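## Task

At the electrical panel ahead, put the breaker for circuit 27 (right-hand column, second of five counting down from the top) into the ON position, which means pushing its handle toward the panel's vertical centerline. Touching or flipping any different breaker fails the job, and so does moving the handle of a breaker someone has locked with a padlock, even briefly to test it. Stay inside the aisle space in front of the panel, at or above the top surface of the shelf beneath the breakers. When finished, open the gripper and pull the arm away.

## Robot and tools

Robot: one arm with six revolving joints plus a two-finger gripper. Joint order everywhere (rows, result lists): waist, shoulder, elbow, forearm roll, wrist pitch, wrist roll. Stated ranges in radians: waist -6.283 to 6.283, shoulder -2.304 to 2.304, elbow -4.224 to 0.061, forearm roll -6.283 to 6.283, wrist pitch -2.164 to 2.164, wrist roll -6.283 to 6.283; each true end may differ by up to 0.010 rad.

Frame: the scene frame has its origin on the table surface straight under the arm base, +z upward, +y to the left when facing along +x. The base can be tilted relative to the table. The reported hand position is approximate, worse when the arm is stretched out. The gripper's fingers extend along its own +z and separate along its own y. end_effector_position marks the spot between the pads as if closed, roughly 2 cm short of the fingertips; closing pushes the tips about 10 mm further along gripper +z.

execute_actions(actions): actions is a list of actions; each action is a table of 0 to 15 rows, each row lasting one 1/30 s step, and a short table repeats its final row until 15 steps pass. A row has 7 numbers in [-1, 1]. The first six are joint offsets in the joint order above, scaled so 1.0 = 2.036 rad, measured from the joint angles when that action began (not from the previous row; for a call's first action, from the latest reported angles). The seventh is the absolute gripper opening: +1 fully open, -1 shut. An action asking a joint more than 0.010 rad beyond its range is refused; a malformed action, or a bad first action, rejects the entire call with no motion. A joint pushed past its real end stops there, and the result may say "joint sent to its limit" (absence of that line proves nothing). An empty list just reports state and images.

move(target, speed, blocking): target is one 7-number row as above; its six offsets count from the Joint positions in the most recent result showing them, and the seventh is the absolute opening, applied at the start. All joints travel proportionally, so the hand traces a curve, over 0.5 to 10 s. speed (rad/s, 0.01 to 2, default 0.5) caps the fastest-moving joint. Moves do not avoid obstacles; faster moves and targets set deeper past a contact hit and press harder. blocking=false returns after 0.5 s while the arm keeps going; then only wait or stop are accepted until a result shows the move finished. The extra "move:" line gives the outcome (done, off_target, moving, held, fault...), limits=held or limits=none, and the joint furthest from target.

wait(seconds): 0 to 10 s, holding the last command; returns early if a move ends. stop(): brakes a running move, needing some room; fingers keep moving. zoom_image(camera, region): camera is cam_head_left, cam_head_right or cam_wrist (each 504x504); region is [x0, y0, x1, y1] in image pixels from the top-left, at most 504 by 504. finished_scene(scene): pass the current scene number once the breaker is ON, the gripper has released it and the arm has backed away; it cannot be reversed and reports success.

Motion limits: joint targets rise at most 3.14 rad/s, taking 0.16 s to reach that rate; each step's target stays within 0.623 rad of the measured angle; if a step would shift the gripper more than 70 mm from where it is, all targets are pulled back. Joint targets in a result are what the joints are heading toward and may still change. An unfinished motion may not complete by itself, so command the remainder. The arm holds its last command while you compose a reply.

Result lines: a state line with gripper position (m), orientation quaternion wxyz and velocities; Joint positions and Joint velocities (rad, rad/s, then finger gap in m, 0.084 when fully open); Joint targets; grip_measured (opening on the command scale; command below it to squeeze). "joint command not followed" means the clearance check altered targets (mounting block or post counts as arm). TORQUE FAULT: a joint hitting its load limit (waist 52.2, shoulder 52.2, elbow 43.5, forearm roll 23.4, wrist pitch 16.5, wrist roll 16.5 N m) halts the arm, backs it off, freezes 10 s and drops the rest of the call. MOTOR HOT appears at 65 °C; at 80 °C an OVER-TEMPERATURE FAULT brakes the arm until cool. Pressing steadily heats motors.

Avoid: brushing any other breaker or any padlocked handle, knocking objects outside the aisle work zone, slams, hard hits and strong sustained pushes. Push the target handle gently toward the panel centerline, release, then retreat.

Each tool is called after "Call:" as name(argument=value, ...) on one line, values as JSON.

## Session

Call:
execute_actions(actions=[])

Scene clock: 0.00 s.
end_effector_position=(+0.6142, +0.1286, +0.2817) grip_measured=+1.00 end_effector_quat_wxyz=(+0.031, +0.993, +0.093, -0.058) end_effector_velocity=(-0.000, +0.001, -0.000) end_effector_angular_velocity=(+0.000, -0.000, +0.001)
Joint names: [waist, shoulder, elbow, forearm roll, wrist pitch, wrist roll]
Joint positions: [-0.002 -0.532 -1.295  0.002 -0.761 -0.001  0.084]
Joint velocities: [ 0.001  0.     0.     0.     0.    -0.    -0.   ]
Joint targets: [-0.002 -0.532 -1.295 0.002 -0.761 -0.001]

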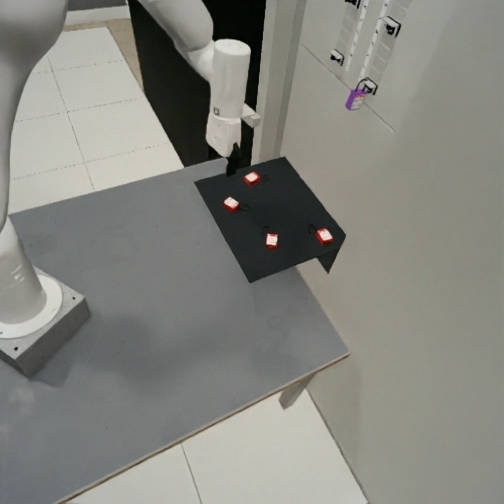

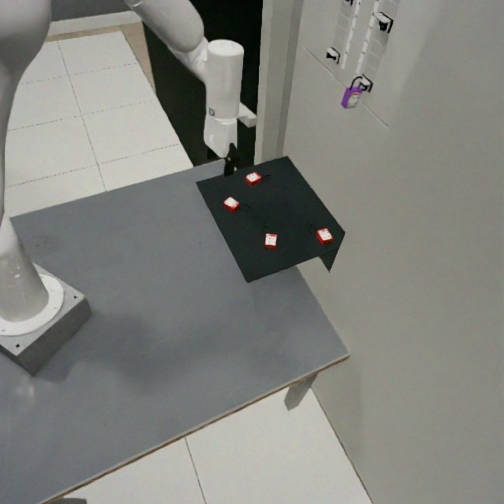

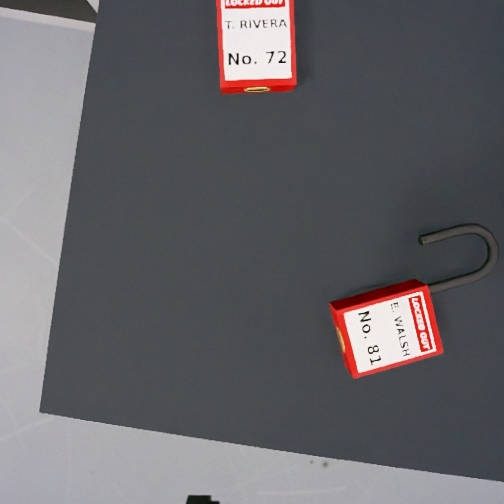

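Call:
zoom_image(camera="cam_head_right", region=[290,0,450,130])

Call:
move(target=[-0.1,0.36,0.1,0,0.5,0,1], speed=1.2)

Region (290, 0, 450, 130) of cam_head_right's 504x504 image, scaled by 3.150, with more detail than that image has; it fills the top 410 rows of this view, and the rest is white.

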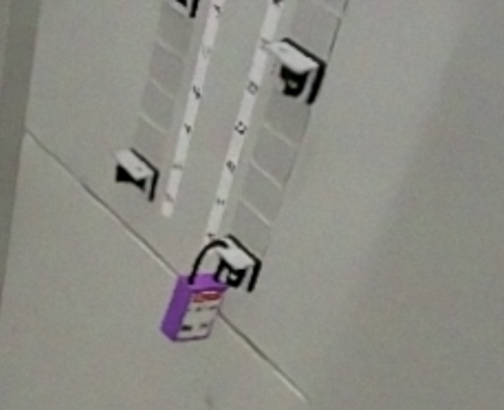

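Scene clock: 2.63 s.
end_effector_position=(+0.6989, +0.0451, +0.7994) grip_measured=+1.00 end_effector_quat_wxyz=(+0.033, +0.752, +0.020, +0.658) end_effector_velocity=(-0.001, -0.000, +0.003) end_effector_angular_velocity=(-0.001, -0.006, +0.000)
Joint names: [waist, shoulder, elbow, forearm roll, wrist pitch, wrist roll]
Joint positions: [-0.206  0.2   -1.091  0.002  0.257 -0.001  0.084]
Joint velocities: [-0.     0.003 -0.     0.     0.002 -0.001  0.   ]
Joint targets: [-0.206 0.201 -1.091 0.002 0.257 -0.001]
move: done; limits=none; farthest joint: the shoulder, 0.001 radians from its target (0.733 radians at the start)

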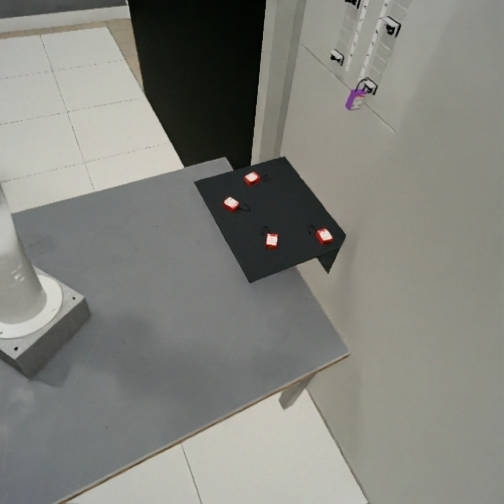

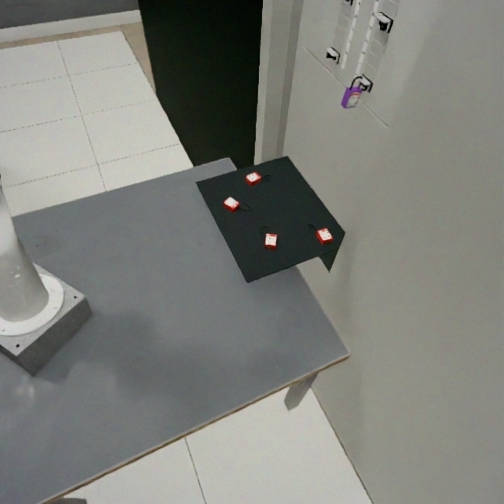

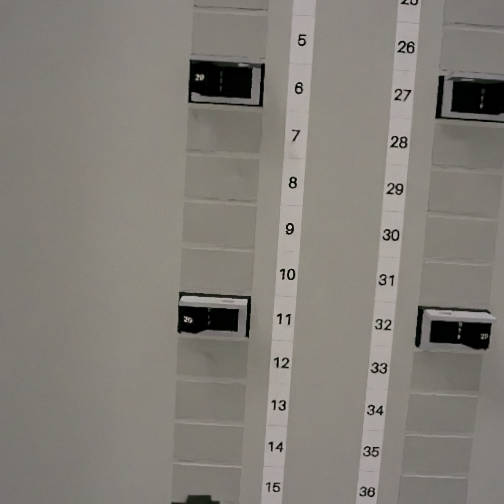

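Call:
move(target=[-0.075,0.03,-0.08,0,-0.045,0,-1], speed=0.6)

Scene clock: 3.97 s.
end_effector_position=(+0.6639, -0.0316, +0.9361) grip_measured=-1.00 end_effector_quat_wxyz=(+0.090, +0.703, -0.025, +0.705) end_effector_velocity=(-0.001, -0.001, +0.003) end_effector_angular_velocity=(+0.000, -0.003, -0.002)
Joint names: [waist, shoulder, elbow, forearm roll, wrist pitch, wrist roll]
Joint positions: [-0.358  0.261 -1.254  0.002  0.165 -0.001  0.   ]
Joint velocities: [-0.002  0.002 -0.003  0.    -0.002  0.001  0.   ]
Joint targets: [-0.358 0.261 -1.254 0.002 0.165 -0.001]
move: done; limits=none; farthest joint: the waist, 0.001 radians from its target (0.153 radians at the start)

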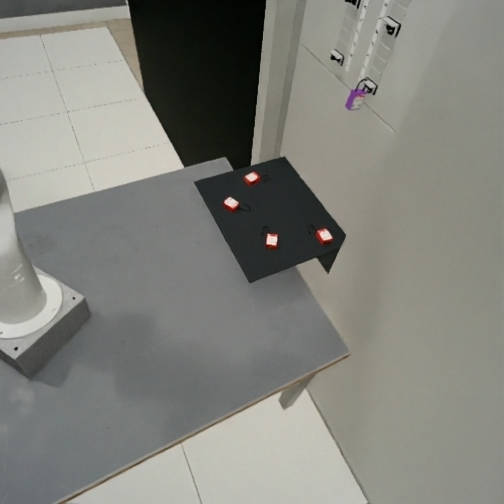

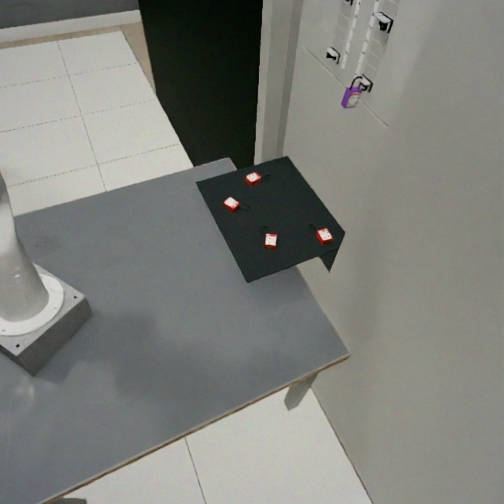

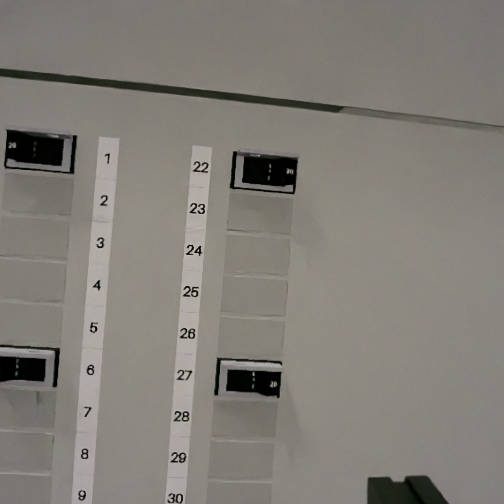

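Call:
zoom_image(camera="cam_wrist", region=[160,320,330,440])

Region (160, 320, 330, 440) of cam_wrist's 504x504 image, scaled by 2.965, with more detail than that image has; it fills the top 356 rows of this view, and the rest is white.

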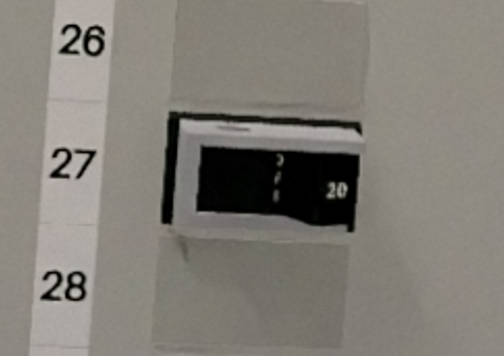

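Call:
move(target=[0,-0.15,-0.155,0,-0.005,-0.77,0.5], speed=1.5)

Scene clock: 7.07 s.
end_effector_position=(+0.7801, -0.0503, +0.9420) grip_measured=+0.49 end_effector_quat_wxyz=(+0.562, +0.515, +0.478, +0.436) end_effector_velocity=(+0.001, -0.000, -0.001) end_effector_angular_velocity=(-0.001, +0.002, -0.000)
Joint names: [waist, shoulder, elbow, forearm roll, wrist pitch, wrist roll]
Joint positions: [-0.358 -0.044 -1.569  0.002  0.155 -1.568  0.065]
Joint velocities: [-0.    -0.001  0.    -0.    -0.    -0.001  0.   ]
Joint targets: [-0.358 -0.044 -1.569 0.002 0.155 -1.568]
move: done; limits=none; farthest joint: the elbow, 0.001 radians from its target (0.316 radians at the start)

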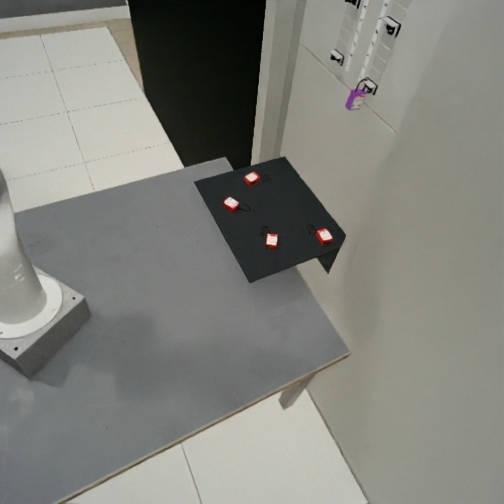

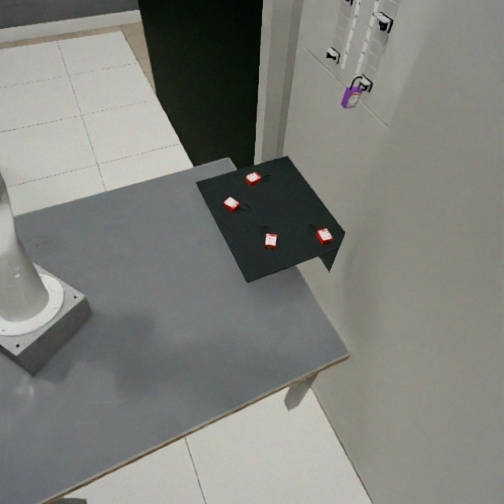

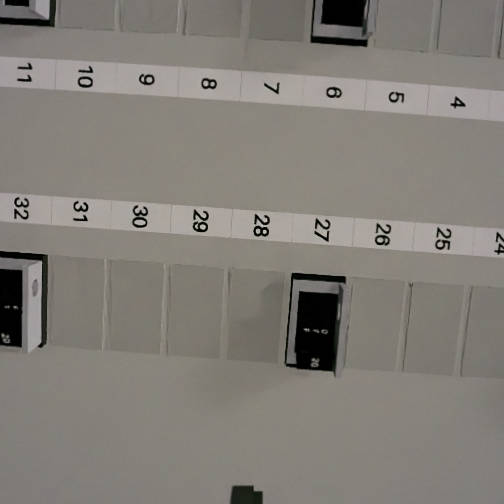

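Call:
move(target=[-0.006,-0.109,-0.162,0,-0.053,0.034,0.5], speed=0.5)

Scene clock: 8.80 s.
end_effector_position=(+0.8494, -0.0686, +0.9685) grip_measured=+0.49 end_effector_quat_wxyz=(+0.550, +0.534, +0.457, +0.452) end_effector_velocity=(+0.001, -0.001, -0.001) end_effector_angular_velocity=(+0.002, +0.001, -0.001)
Joint names: [waist, shoulder, elbow, forearm roll, wrist pitch, wrist roll]
Joint positions: [-0.37  -0.266 -1.898  0.002  0.047 -1.499  0.065]
Joint velocities: [-0.001 -0.003 -0.002 -0.    -0.001  0.002  0.   ]
Joint targets: [-0.370 -0.266 -1.899 0.002 0.047 -1.499]
move: done; limits=none; farthest joint: the waist, 0.000 radians from its target (0.012 radians at the start)

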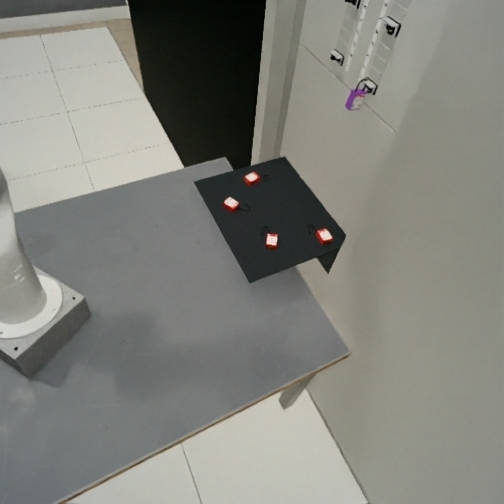

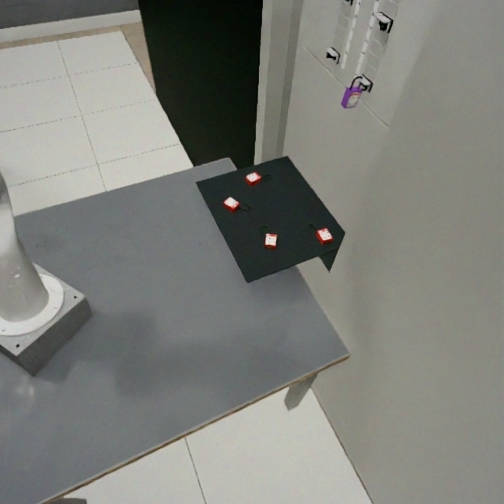

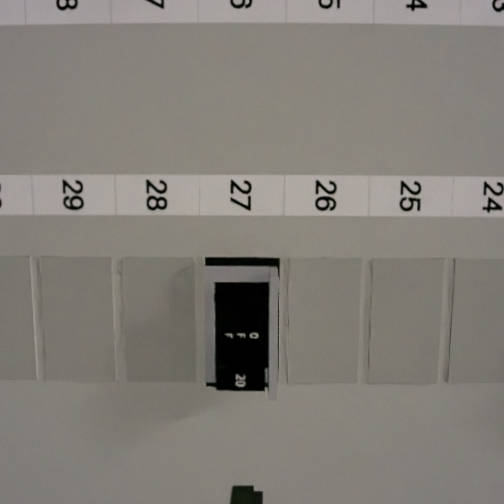

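Call:
move(target=[0,-0.047,-0.064,0,-0.017,0,0.5], speed=0.2)

Scene clock: 10.20 s.
end_effector_position=(+0.8782, -0.0737, +0.9685) grip_measured=+0.49 end_effector_quat_wxyz=(+0.550, +0.534, +0.457, +0.452) end_effector_velocity=(+0.001, +0.000, -0.000) end_effector_angular_velocity=(-0.001, -0.000, +0.000)
Joint names: [waist, shoulder, elbow, forearm roll, wrist pitch, wrist roll]
Joint positions: [-0.37  -0.361 -2.029  0.002  0.013 -1.499  0.065]
Joint velocities: [ 0.    -0.002 -0.002  0.     0.001 -0.001  0.   ]
Joint targets: [-0.370 -0.362 -2.029 0.002 0.013 -1.499]
move: done; limits=none; farthest joint: the waist, 0.000 radians from its target (0.000 radians at the start)

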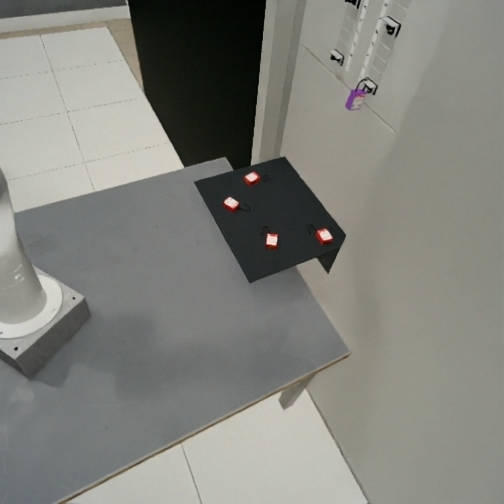

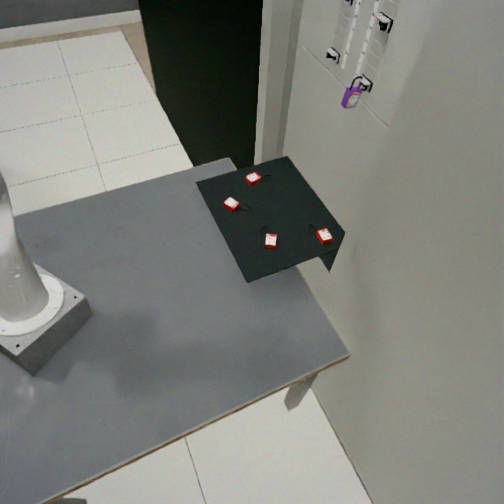

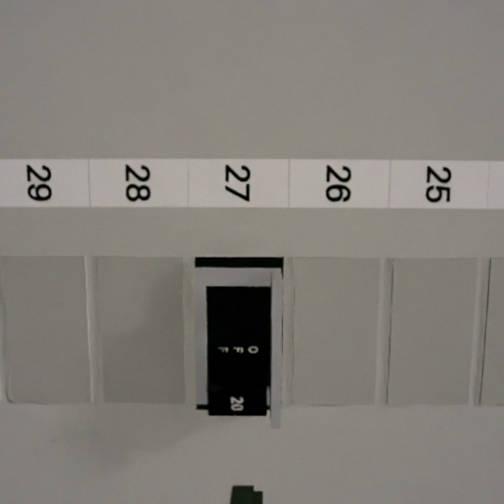

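Call:
move(target=[0,-0.0195,-0.0255,0,-0.006,0,0.5], speed=0.1)

Call:
move(target=[0.012,0,0,0,0,0,0.5], speed=0.04)

Scene clock: 11.40 s.
end_effector_position=(+0.8898, -0.0759, +0.9667) grip_measured=+0.49 end_effector_quat_wxyz=(+0.550, +0.534, +0.457, +0.452) end_effector_velocity=(+0.001, +0.000, -0.001) end_effector_angular_velocity=(-0.001, +0.001, +0.000)
Joint names: [waist, shoulder, elbow, forearm roll, wrist pitch, wrist roll]
Joint positions: [-0.37  -0.401 -2.08   0.002  0.001 -1.499  0.065]
Joint velocities: [ 0.    -0.002 -0.001  0.    -0.001 -0.001  0.   ]
Joint targets: [-0.370 -0.401 -2.081 0.002 0.000 -1.499]
move: done; limits=none; farthest joint: the elbow, 0.001 radians from its target (0.052 radians at the start)

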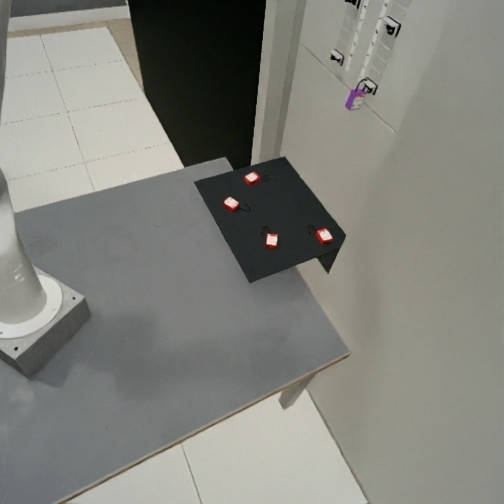

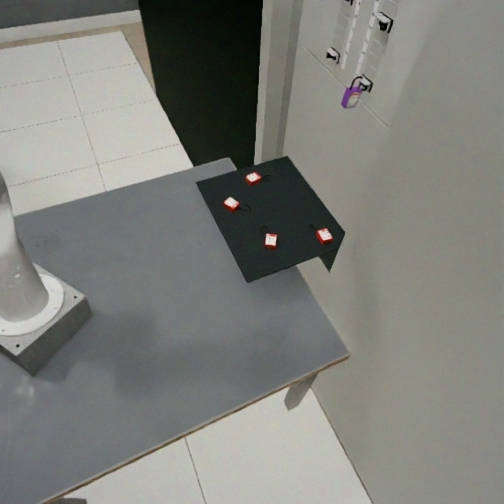

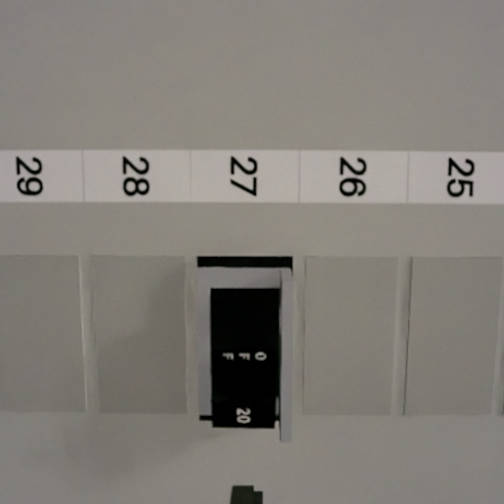

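Scene clock: 12.23 s.
end_effector_position=(+0.8925, -0.0598, +0.9652) grip_measured=+0.49 end_effector_quat_wxyz=(+0.545, +0.529, +0.463, +0.457) end_effector_velocity=(-0.000, +0.000, -0.000) end_effector_angular_velocity=(+0.001, +0.001, -0.000)
Joint names: [waist, shoulder, elbow, forearm roll, wrist pitch, wrist roll]
Joint positions: [-0.35  -0.401 -2.08   0.002  0.001 -1.5    0.065]
Joint velocities: [ 0.     0.    -0.     0.001 -0.002 -0.    -0.   ]
Joint targets: [-0.346 -0.401 -2.080 0.002 0.001 -1.499]
move: done; limits=none; farthest joint: the waist, 0.004 radians from its target (0.025 radians at the start)

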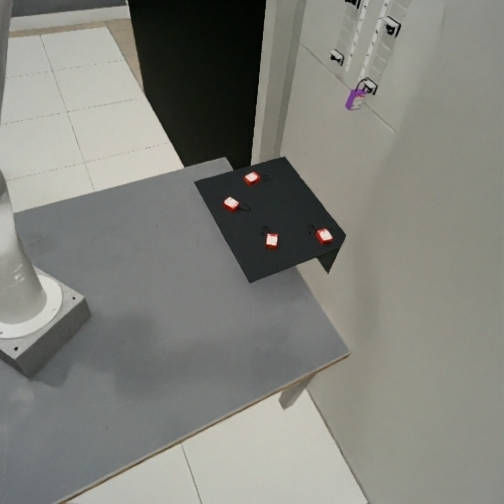

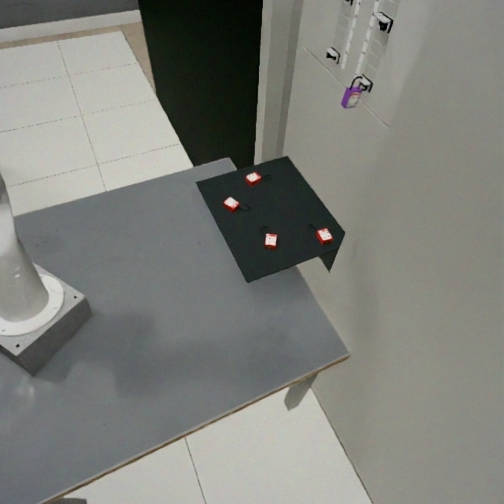

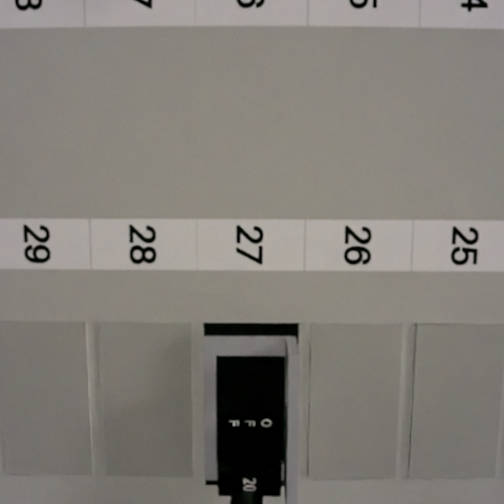

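Call:
move(target=[0.013,0.003,0.002,0,0,0,0.5], speed=0.03)

Scene clock: 13.53 s.
end_effector_position=(+0.8930, -0.0390, +0.9660) grip_measured=+0.49 end_effector_quat_wxyz=(+0.538, +0.524, +0.469, +0.465) end_effector_velocity=(+0.000, +0.001, -0.001) end_effector_angular_velocity=(-0.001, +0.003, +0.001)
Joint names: [waist, shoulder, elbow, forearm roll, wrist pitch, wrist roll]
Joint positions: [-0.324 -0.395 -2.076  0.002  0.001 -1.501  0.065]
Joint velocities: [ 0.001  0.     0.001 -0.001 -0.001 -0.001 -0.   ]
Joint targets: [-0.323 -0.395 -2.076 0.002 0.001 -1.500]
move: done; limits=none; farthest joint: the elbow, 0.001 radians from its target (0.004 radians at the start)

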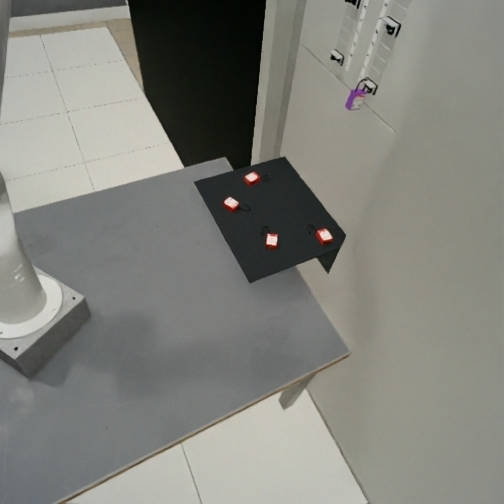

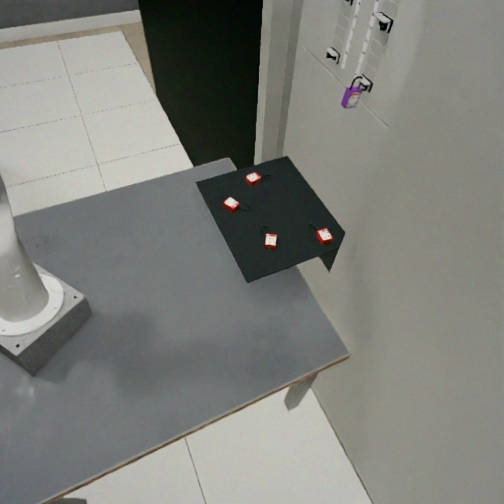

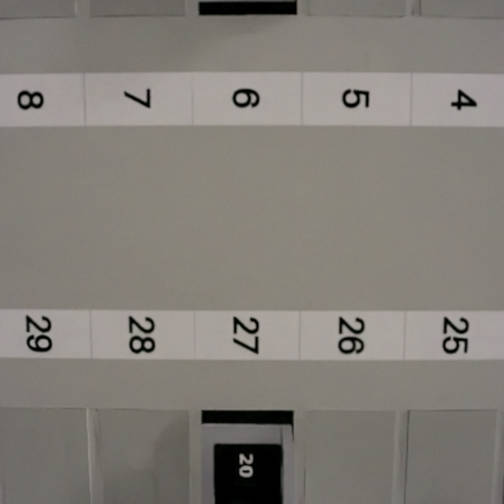

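Snapped over. Retreat.

Call:
move(target=[-0.01,0.17,0.22,0,0.05,0,0.5], speed=0.6)

Scene clock: 14.97 s.
end_effector_position=(+0.7783, -0.0382, +0.9657) grip_measured=+0.49 end_effector_quat_wxyz=(+0.544, +0.528, +0.463, +0.459) end_effector_velocity=(-0.001, -0.000, +0.001) end_effector_angular_velocity=(+0.002, -0.001, -0.001)
Joint names: [waist, shoulder, elbow, forearm roll, wrist pitch, wrist roll]
Joint positions: [-0.344 -0.049 -1.629  0.002  0.103 -1.501  0.065]
Joint velocities: [-0.001  0.003  0.002  0.    -0.001  0.002 -0.   ]
Joint targets: [-0.344 -0.049 -1.629 0.002 0.103 -1.501]
move: done; limits=none; farthest joint: the elbow, 0.001 radians from its target (0.448 radians at the start)

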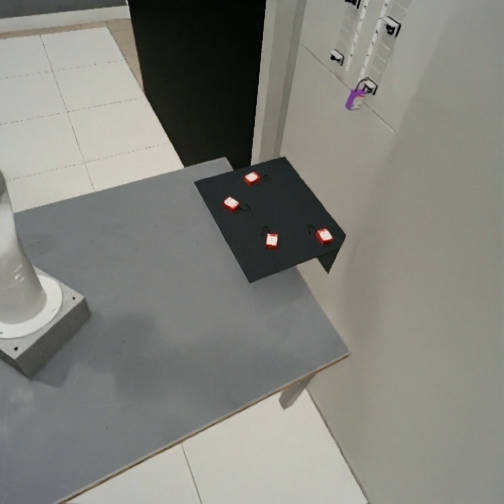

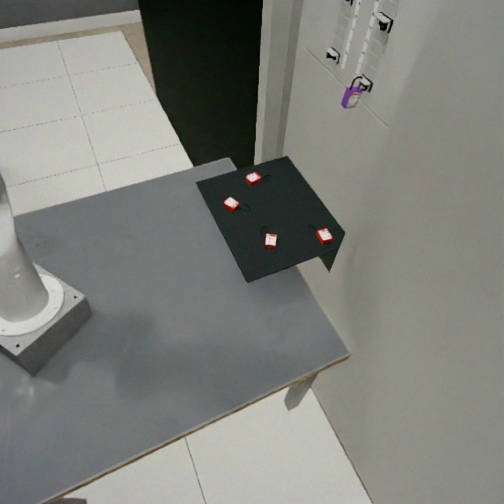

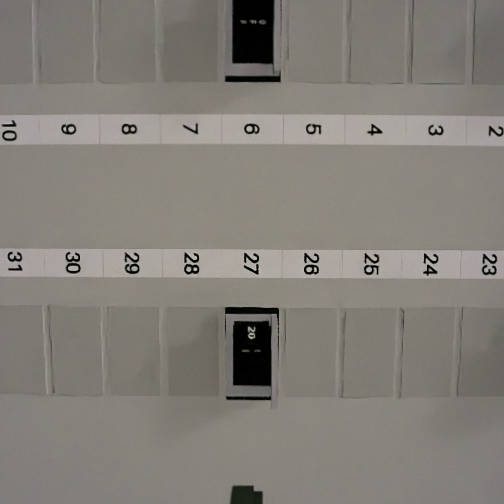

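Call:
finished_scene(scene=1)

The scene is finished: the task was done.


## Next scene

At the electrical panel ahead, put the breaker for circuit 32 (right-hand column, third of five counting down from the top) into the ON position, which means pushing its handle toward the panel's vertical centerline. Touching or flipping any different breaker fails the job, and so does moving the handle of a breaker someone has locked with a padlock, even briefly to test it. Stay inside the aisle space in front of the panel, at or above the top surface of the shelf beneath the breakers. When finished, open the gripper and pull the arm away.

Call:
execute_actions(actions=[])

Scene clock: 0.00 s.
end_effector_position=(+0.6142, +0.1286, +0.2817) grip_measured=+1.00 end_effector_quat_wxyz=(+0.031, +0.993, +0.093, -0.058) end_effector_velocity=(-0.000, +0.001, +0.000) end_effector_angular_velocity=(-0.000, -0.000, -0.001)
Joint names: [waist, shoulder, elbow, forearm roll, wrist pitch, wrist roll]
Joint positions: [-0.002 -0.532 -1.295  0.002 -0.761 -0.001  0.084]
Joint velocities: [ 0.001  0.     0.    -0.     0.     0.002 -0.   ]
Joint targets: [-0.002 -0.532 -1.295 0.002 -0.761 -0.001]

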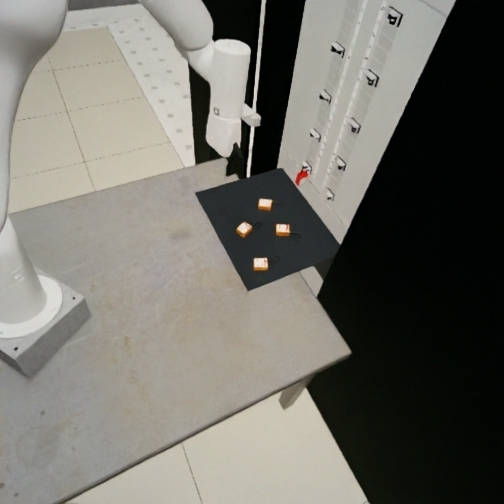

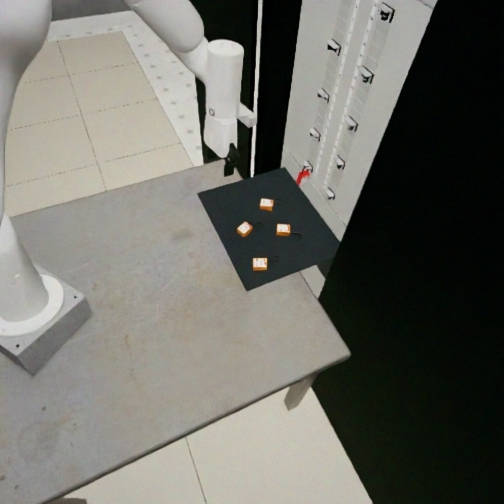

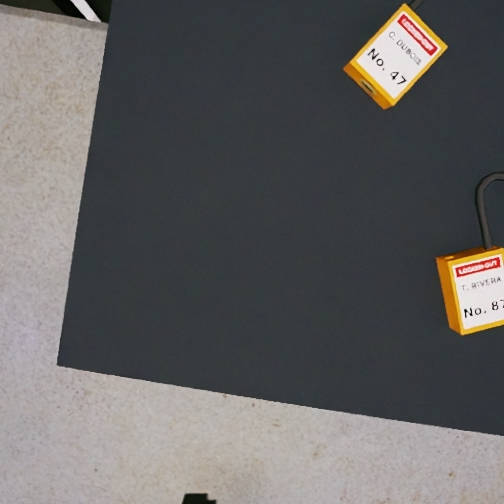

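Call:
move(target=[-0.177,0.107,0.238,0,0.956,-0.736,0.5], speed=1.5)

Scene clock: 6.33 s.
end_effector_position=(+0.7349, -0.0885, +0.4939) grip_measured=+0.49 end_effector_quat_wxyz=(+0.549, +0.532, +0.458, +0.454) end_effector_velocity=(-0.001, -0.000, -0.000) end_effector_angular_velocity=(+0.002, -0.002, -0.001)
Joint names: [waist, shoulder, elbow, forearm roll, wrist pitch, wrist roll]
Joint positions: [-0.362 -0.315 -0.81   0.002  1.185 -1.499  0.065]
Joint velocities: [-0.001 -0.     0.001  0.     0.003  0.002  0.   ]
Joint targets: [-0.362 -0.315 -0.810 0.002 1.185 -1.499]
move: done; limits=none; farthest joint: the waist, 0.000 radians from its target (0.360 radians at the start)

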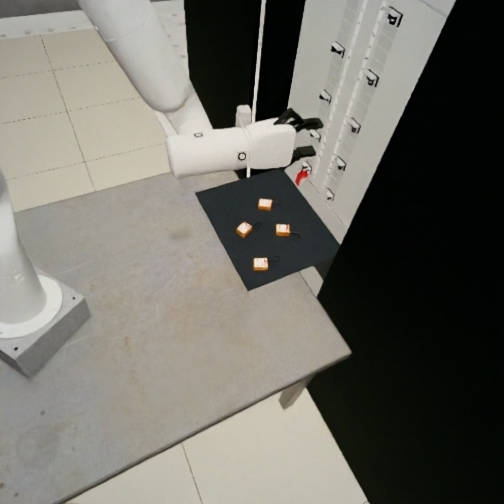

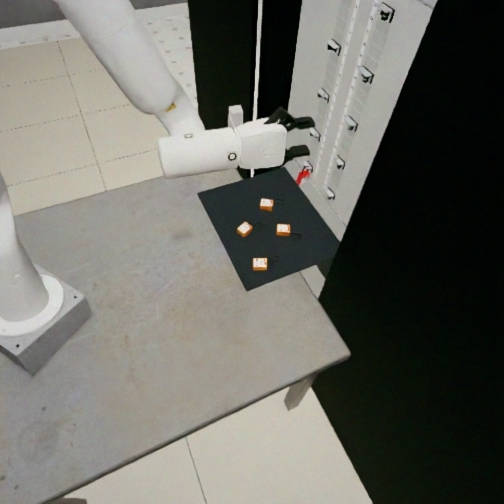

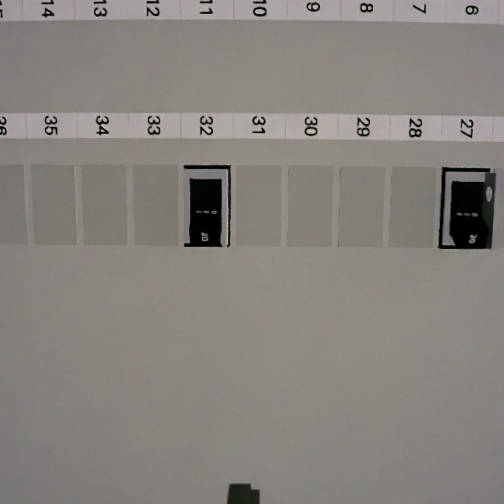

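Call:
move(target=[0.024,-0.1264,-0.177,0,-0.0506,0,0.5], speed=0.6)

Scene clock: 7.97 s.
end_effector_position=(+0.8571, -0.0706, +0.4720) grip_measured=+0.49 end_effector_quat_wxyz=(+0.535, +0.523, +0.471, +0.467) end_effector_velocity=(+0.001, +0.000, -0.001) end_effector_angular_velocity=(-0.002, +0.000, +0.001)
Joint names: [waist, shoulder, elbow, forearm roll, wrist pitch, wrist roll]
Joint positions: [-0.313 -0.572 -1.17   0.002  1.082 -1.499  0.065]
Joint velocities: [ 0.001 -0.002 -0.003 -0.    -0.    -0.002 -0.   ]
Joint targets: [-0.313 -0.572 -1.171 0.002 1.082 -1.499]
move: done; limits=none; farthest joint: the shoulder, 0.001 radians from its target (0.258 radians at the start)

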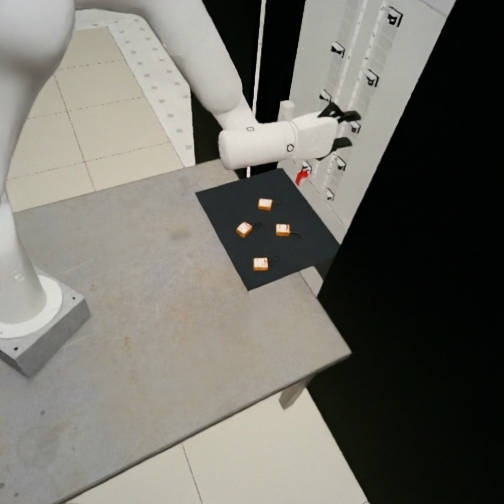

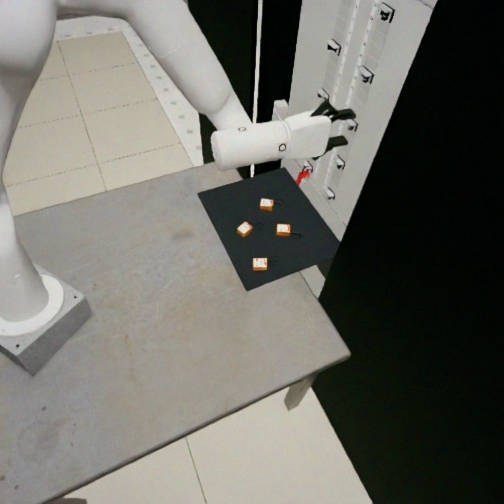

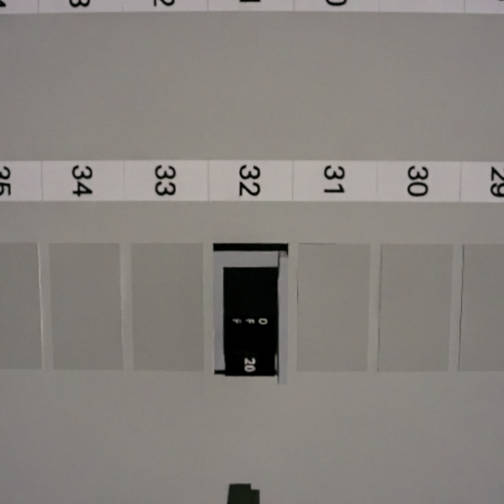

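Call:
move(target=[0,-0.0383,-0.0712,0,-0.033,0,0.5], speed=0.2)

Scene clock: 10.70 s.
end_effector_position=(+0.8993, -0.0753, +0.4752) grip_measured=+0.49 end_effector_quat_wxyz=(+0.535, +0.523, +0.471, +0.467) end_effector_velocity=(+0.001, +0.000, +0.000) end_effector_angular_velocity=(+0.002, +0.000, +0.000)
Joint names: [waist, shoulder, elbow, forearm roll, wrist pitch, wrist roll]
Joint positions: [-0.313 -0.649 -1.315  0.002  1.015 -1.499  0.065]
Joint velocities: [ 0.    -0.001 -0.002  0.    -0.002  0.002 -0.   ]
Joint targets: [-0.313 -0.650 -1.315 0.002 1.015 -1.499]
move: done; limits=none; farthest joint: the shoulder, 0.001 radians from its target (0.078 radians at the start)

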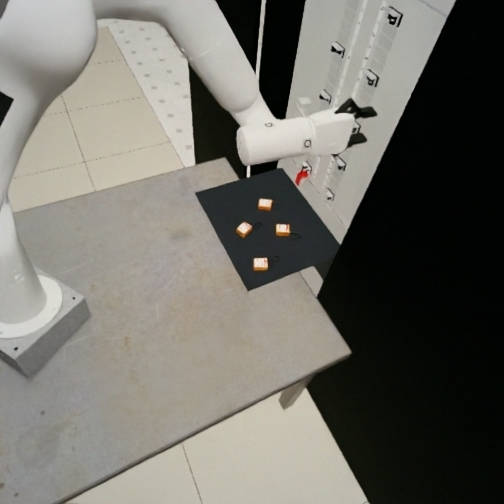

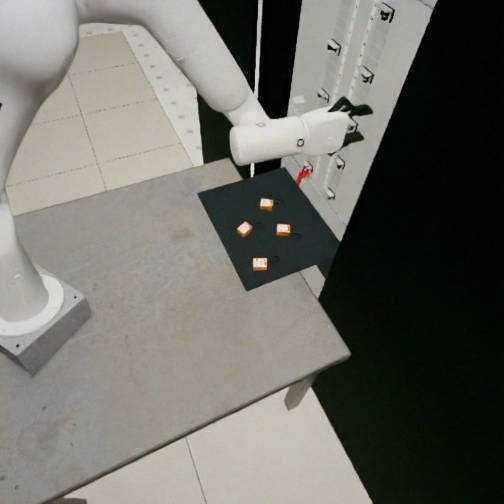

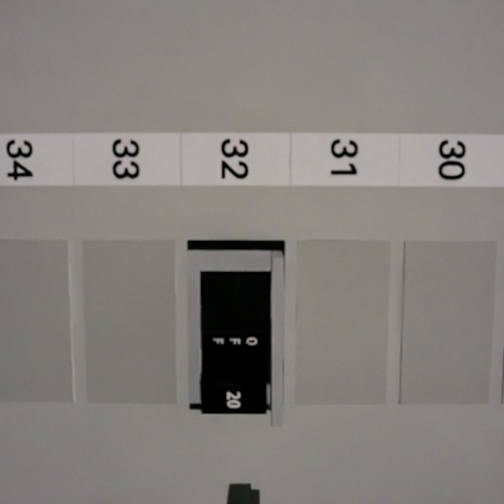

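Call:
move(target=[0.023,0.002,0.004,0,0,0,0.5], speed=0.035)

Scene clock: 12.60 s.
end_effector_position=(+0.9009, -0.0356, +0.4706) grip_measured=+0.49 end_effector_quat_wxyz=(+0.521, +0.515, +0.483, +0.479) end_effector_velocity=(-0.001, +0.001, -0.000) end_effector_angular_velocity=(+0.001, -0.000, -0.000)
Joint names: [waist, shoulder, elbow, forearm roll, wrist pitch, wrist roll]
Joint positions: [-0.267 -0.645 -1.307  0.002  1.015 -1.499  0.065]
Joint velocities: [ 0.001  0.001  0.002  0.002  0.001 -0.    -0.   ]
Joint targets: [-0.267 -0.645 -1.307 0.002 1.015 -1.499]
move: done; limits=none; farthest joint: the waist, 0.001 radians from its target (0.047 radians at the start)

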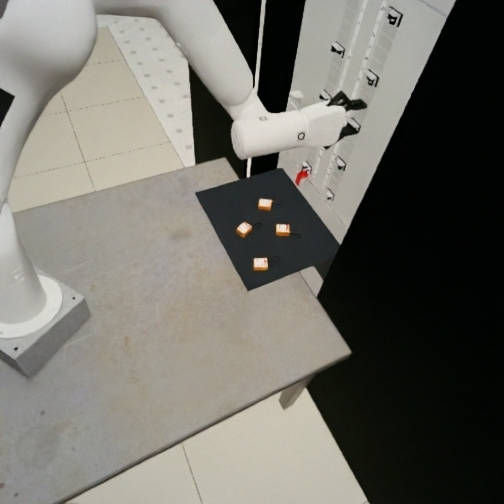

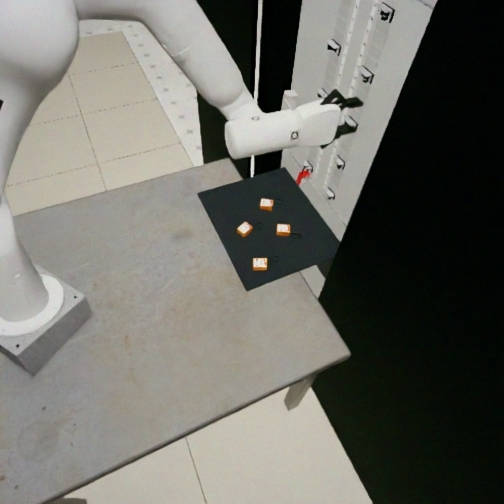

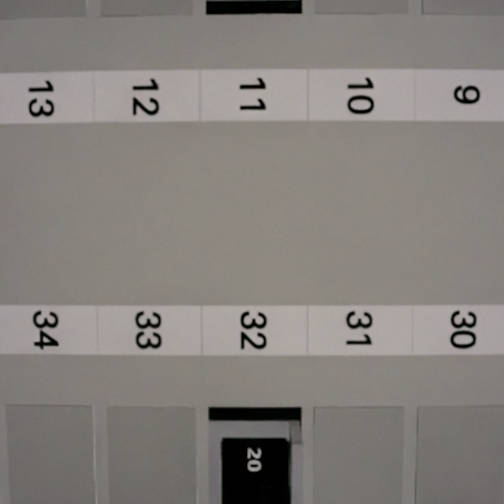

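Call:
move(target=[-0.01,0.125,0.2,0,0.075,0,0.5], speed=0.6)

Call:
finished_scene(scene=2)

Scene clock: 14.00 s.
end_effector_position=(+0.7728, -0.0405, +0.4792) grip_measured=+0.49 end_effector_quat_wxyz=(+0.527, +0.519, +0.478, +0.473) end_effector_velocity=(-0.001, -0.000, +0.000) end_effector_angular_velocity=(-0.000, +0.001, -0.000)
Joint names: [waist, shoulder, elbow, forearm roll, wrist pitch, wrist roll]
Joint positions: [-0.287 -0.391 -0.9    0.002  1.168 -1.499  0.065]
Joint velocities: [-0.     0.002  0.002  0.    -0.001 -0.    -0.   ]
Joint targets: [-0.287 -0.391 -0.900 0.002 1.168 -1.499]
move: done; limits=none; farthest joint: the shoulder, 0.001 radians from its target (0.255 radians at the start)

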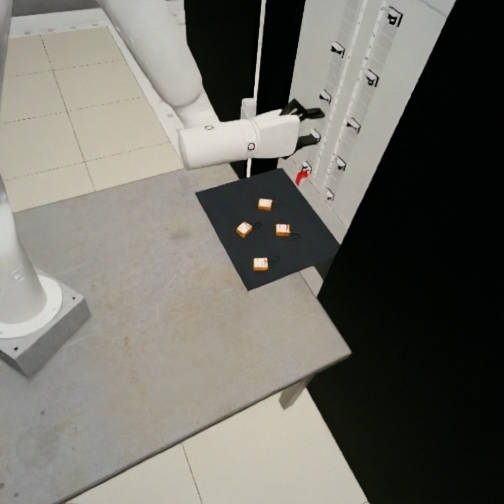

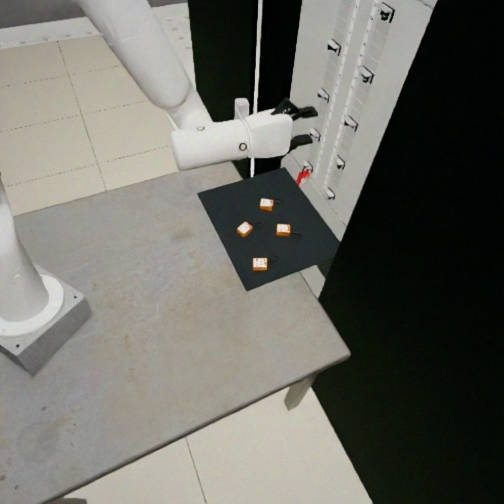

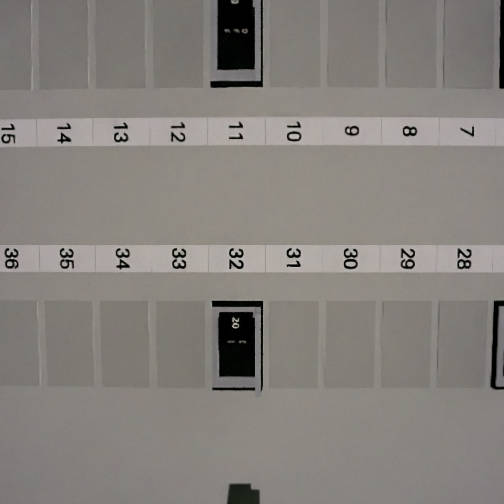

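The scene is finished: the task was done.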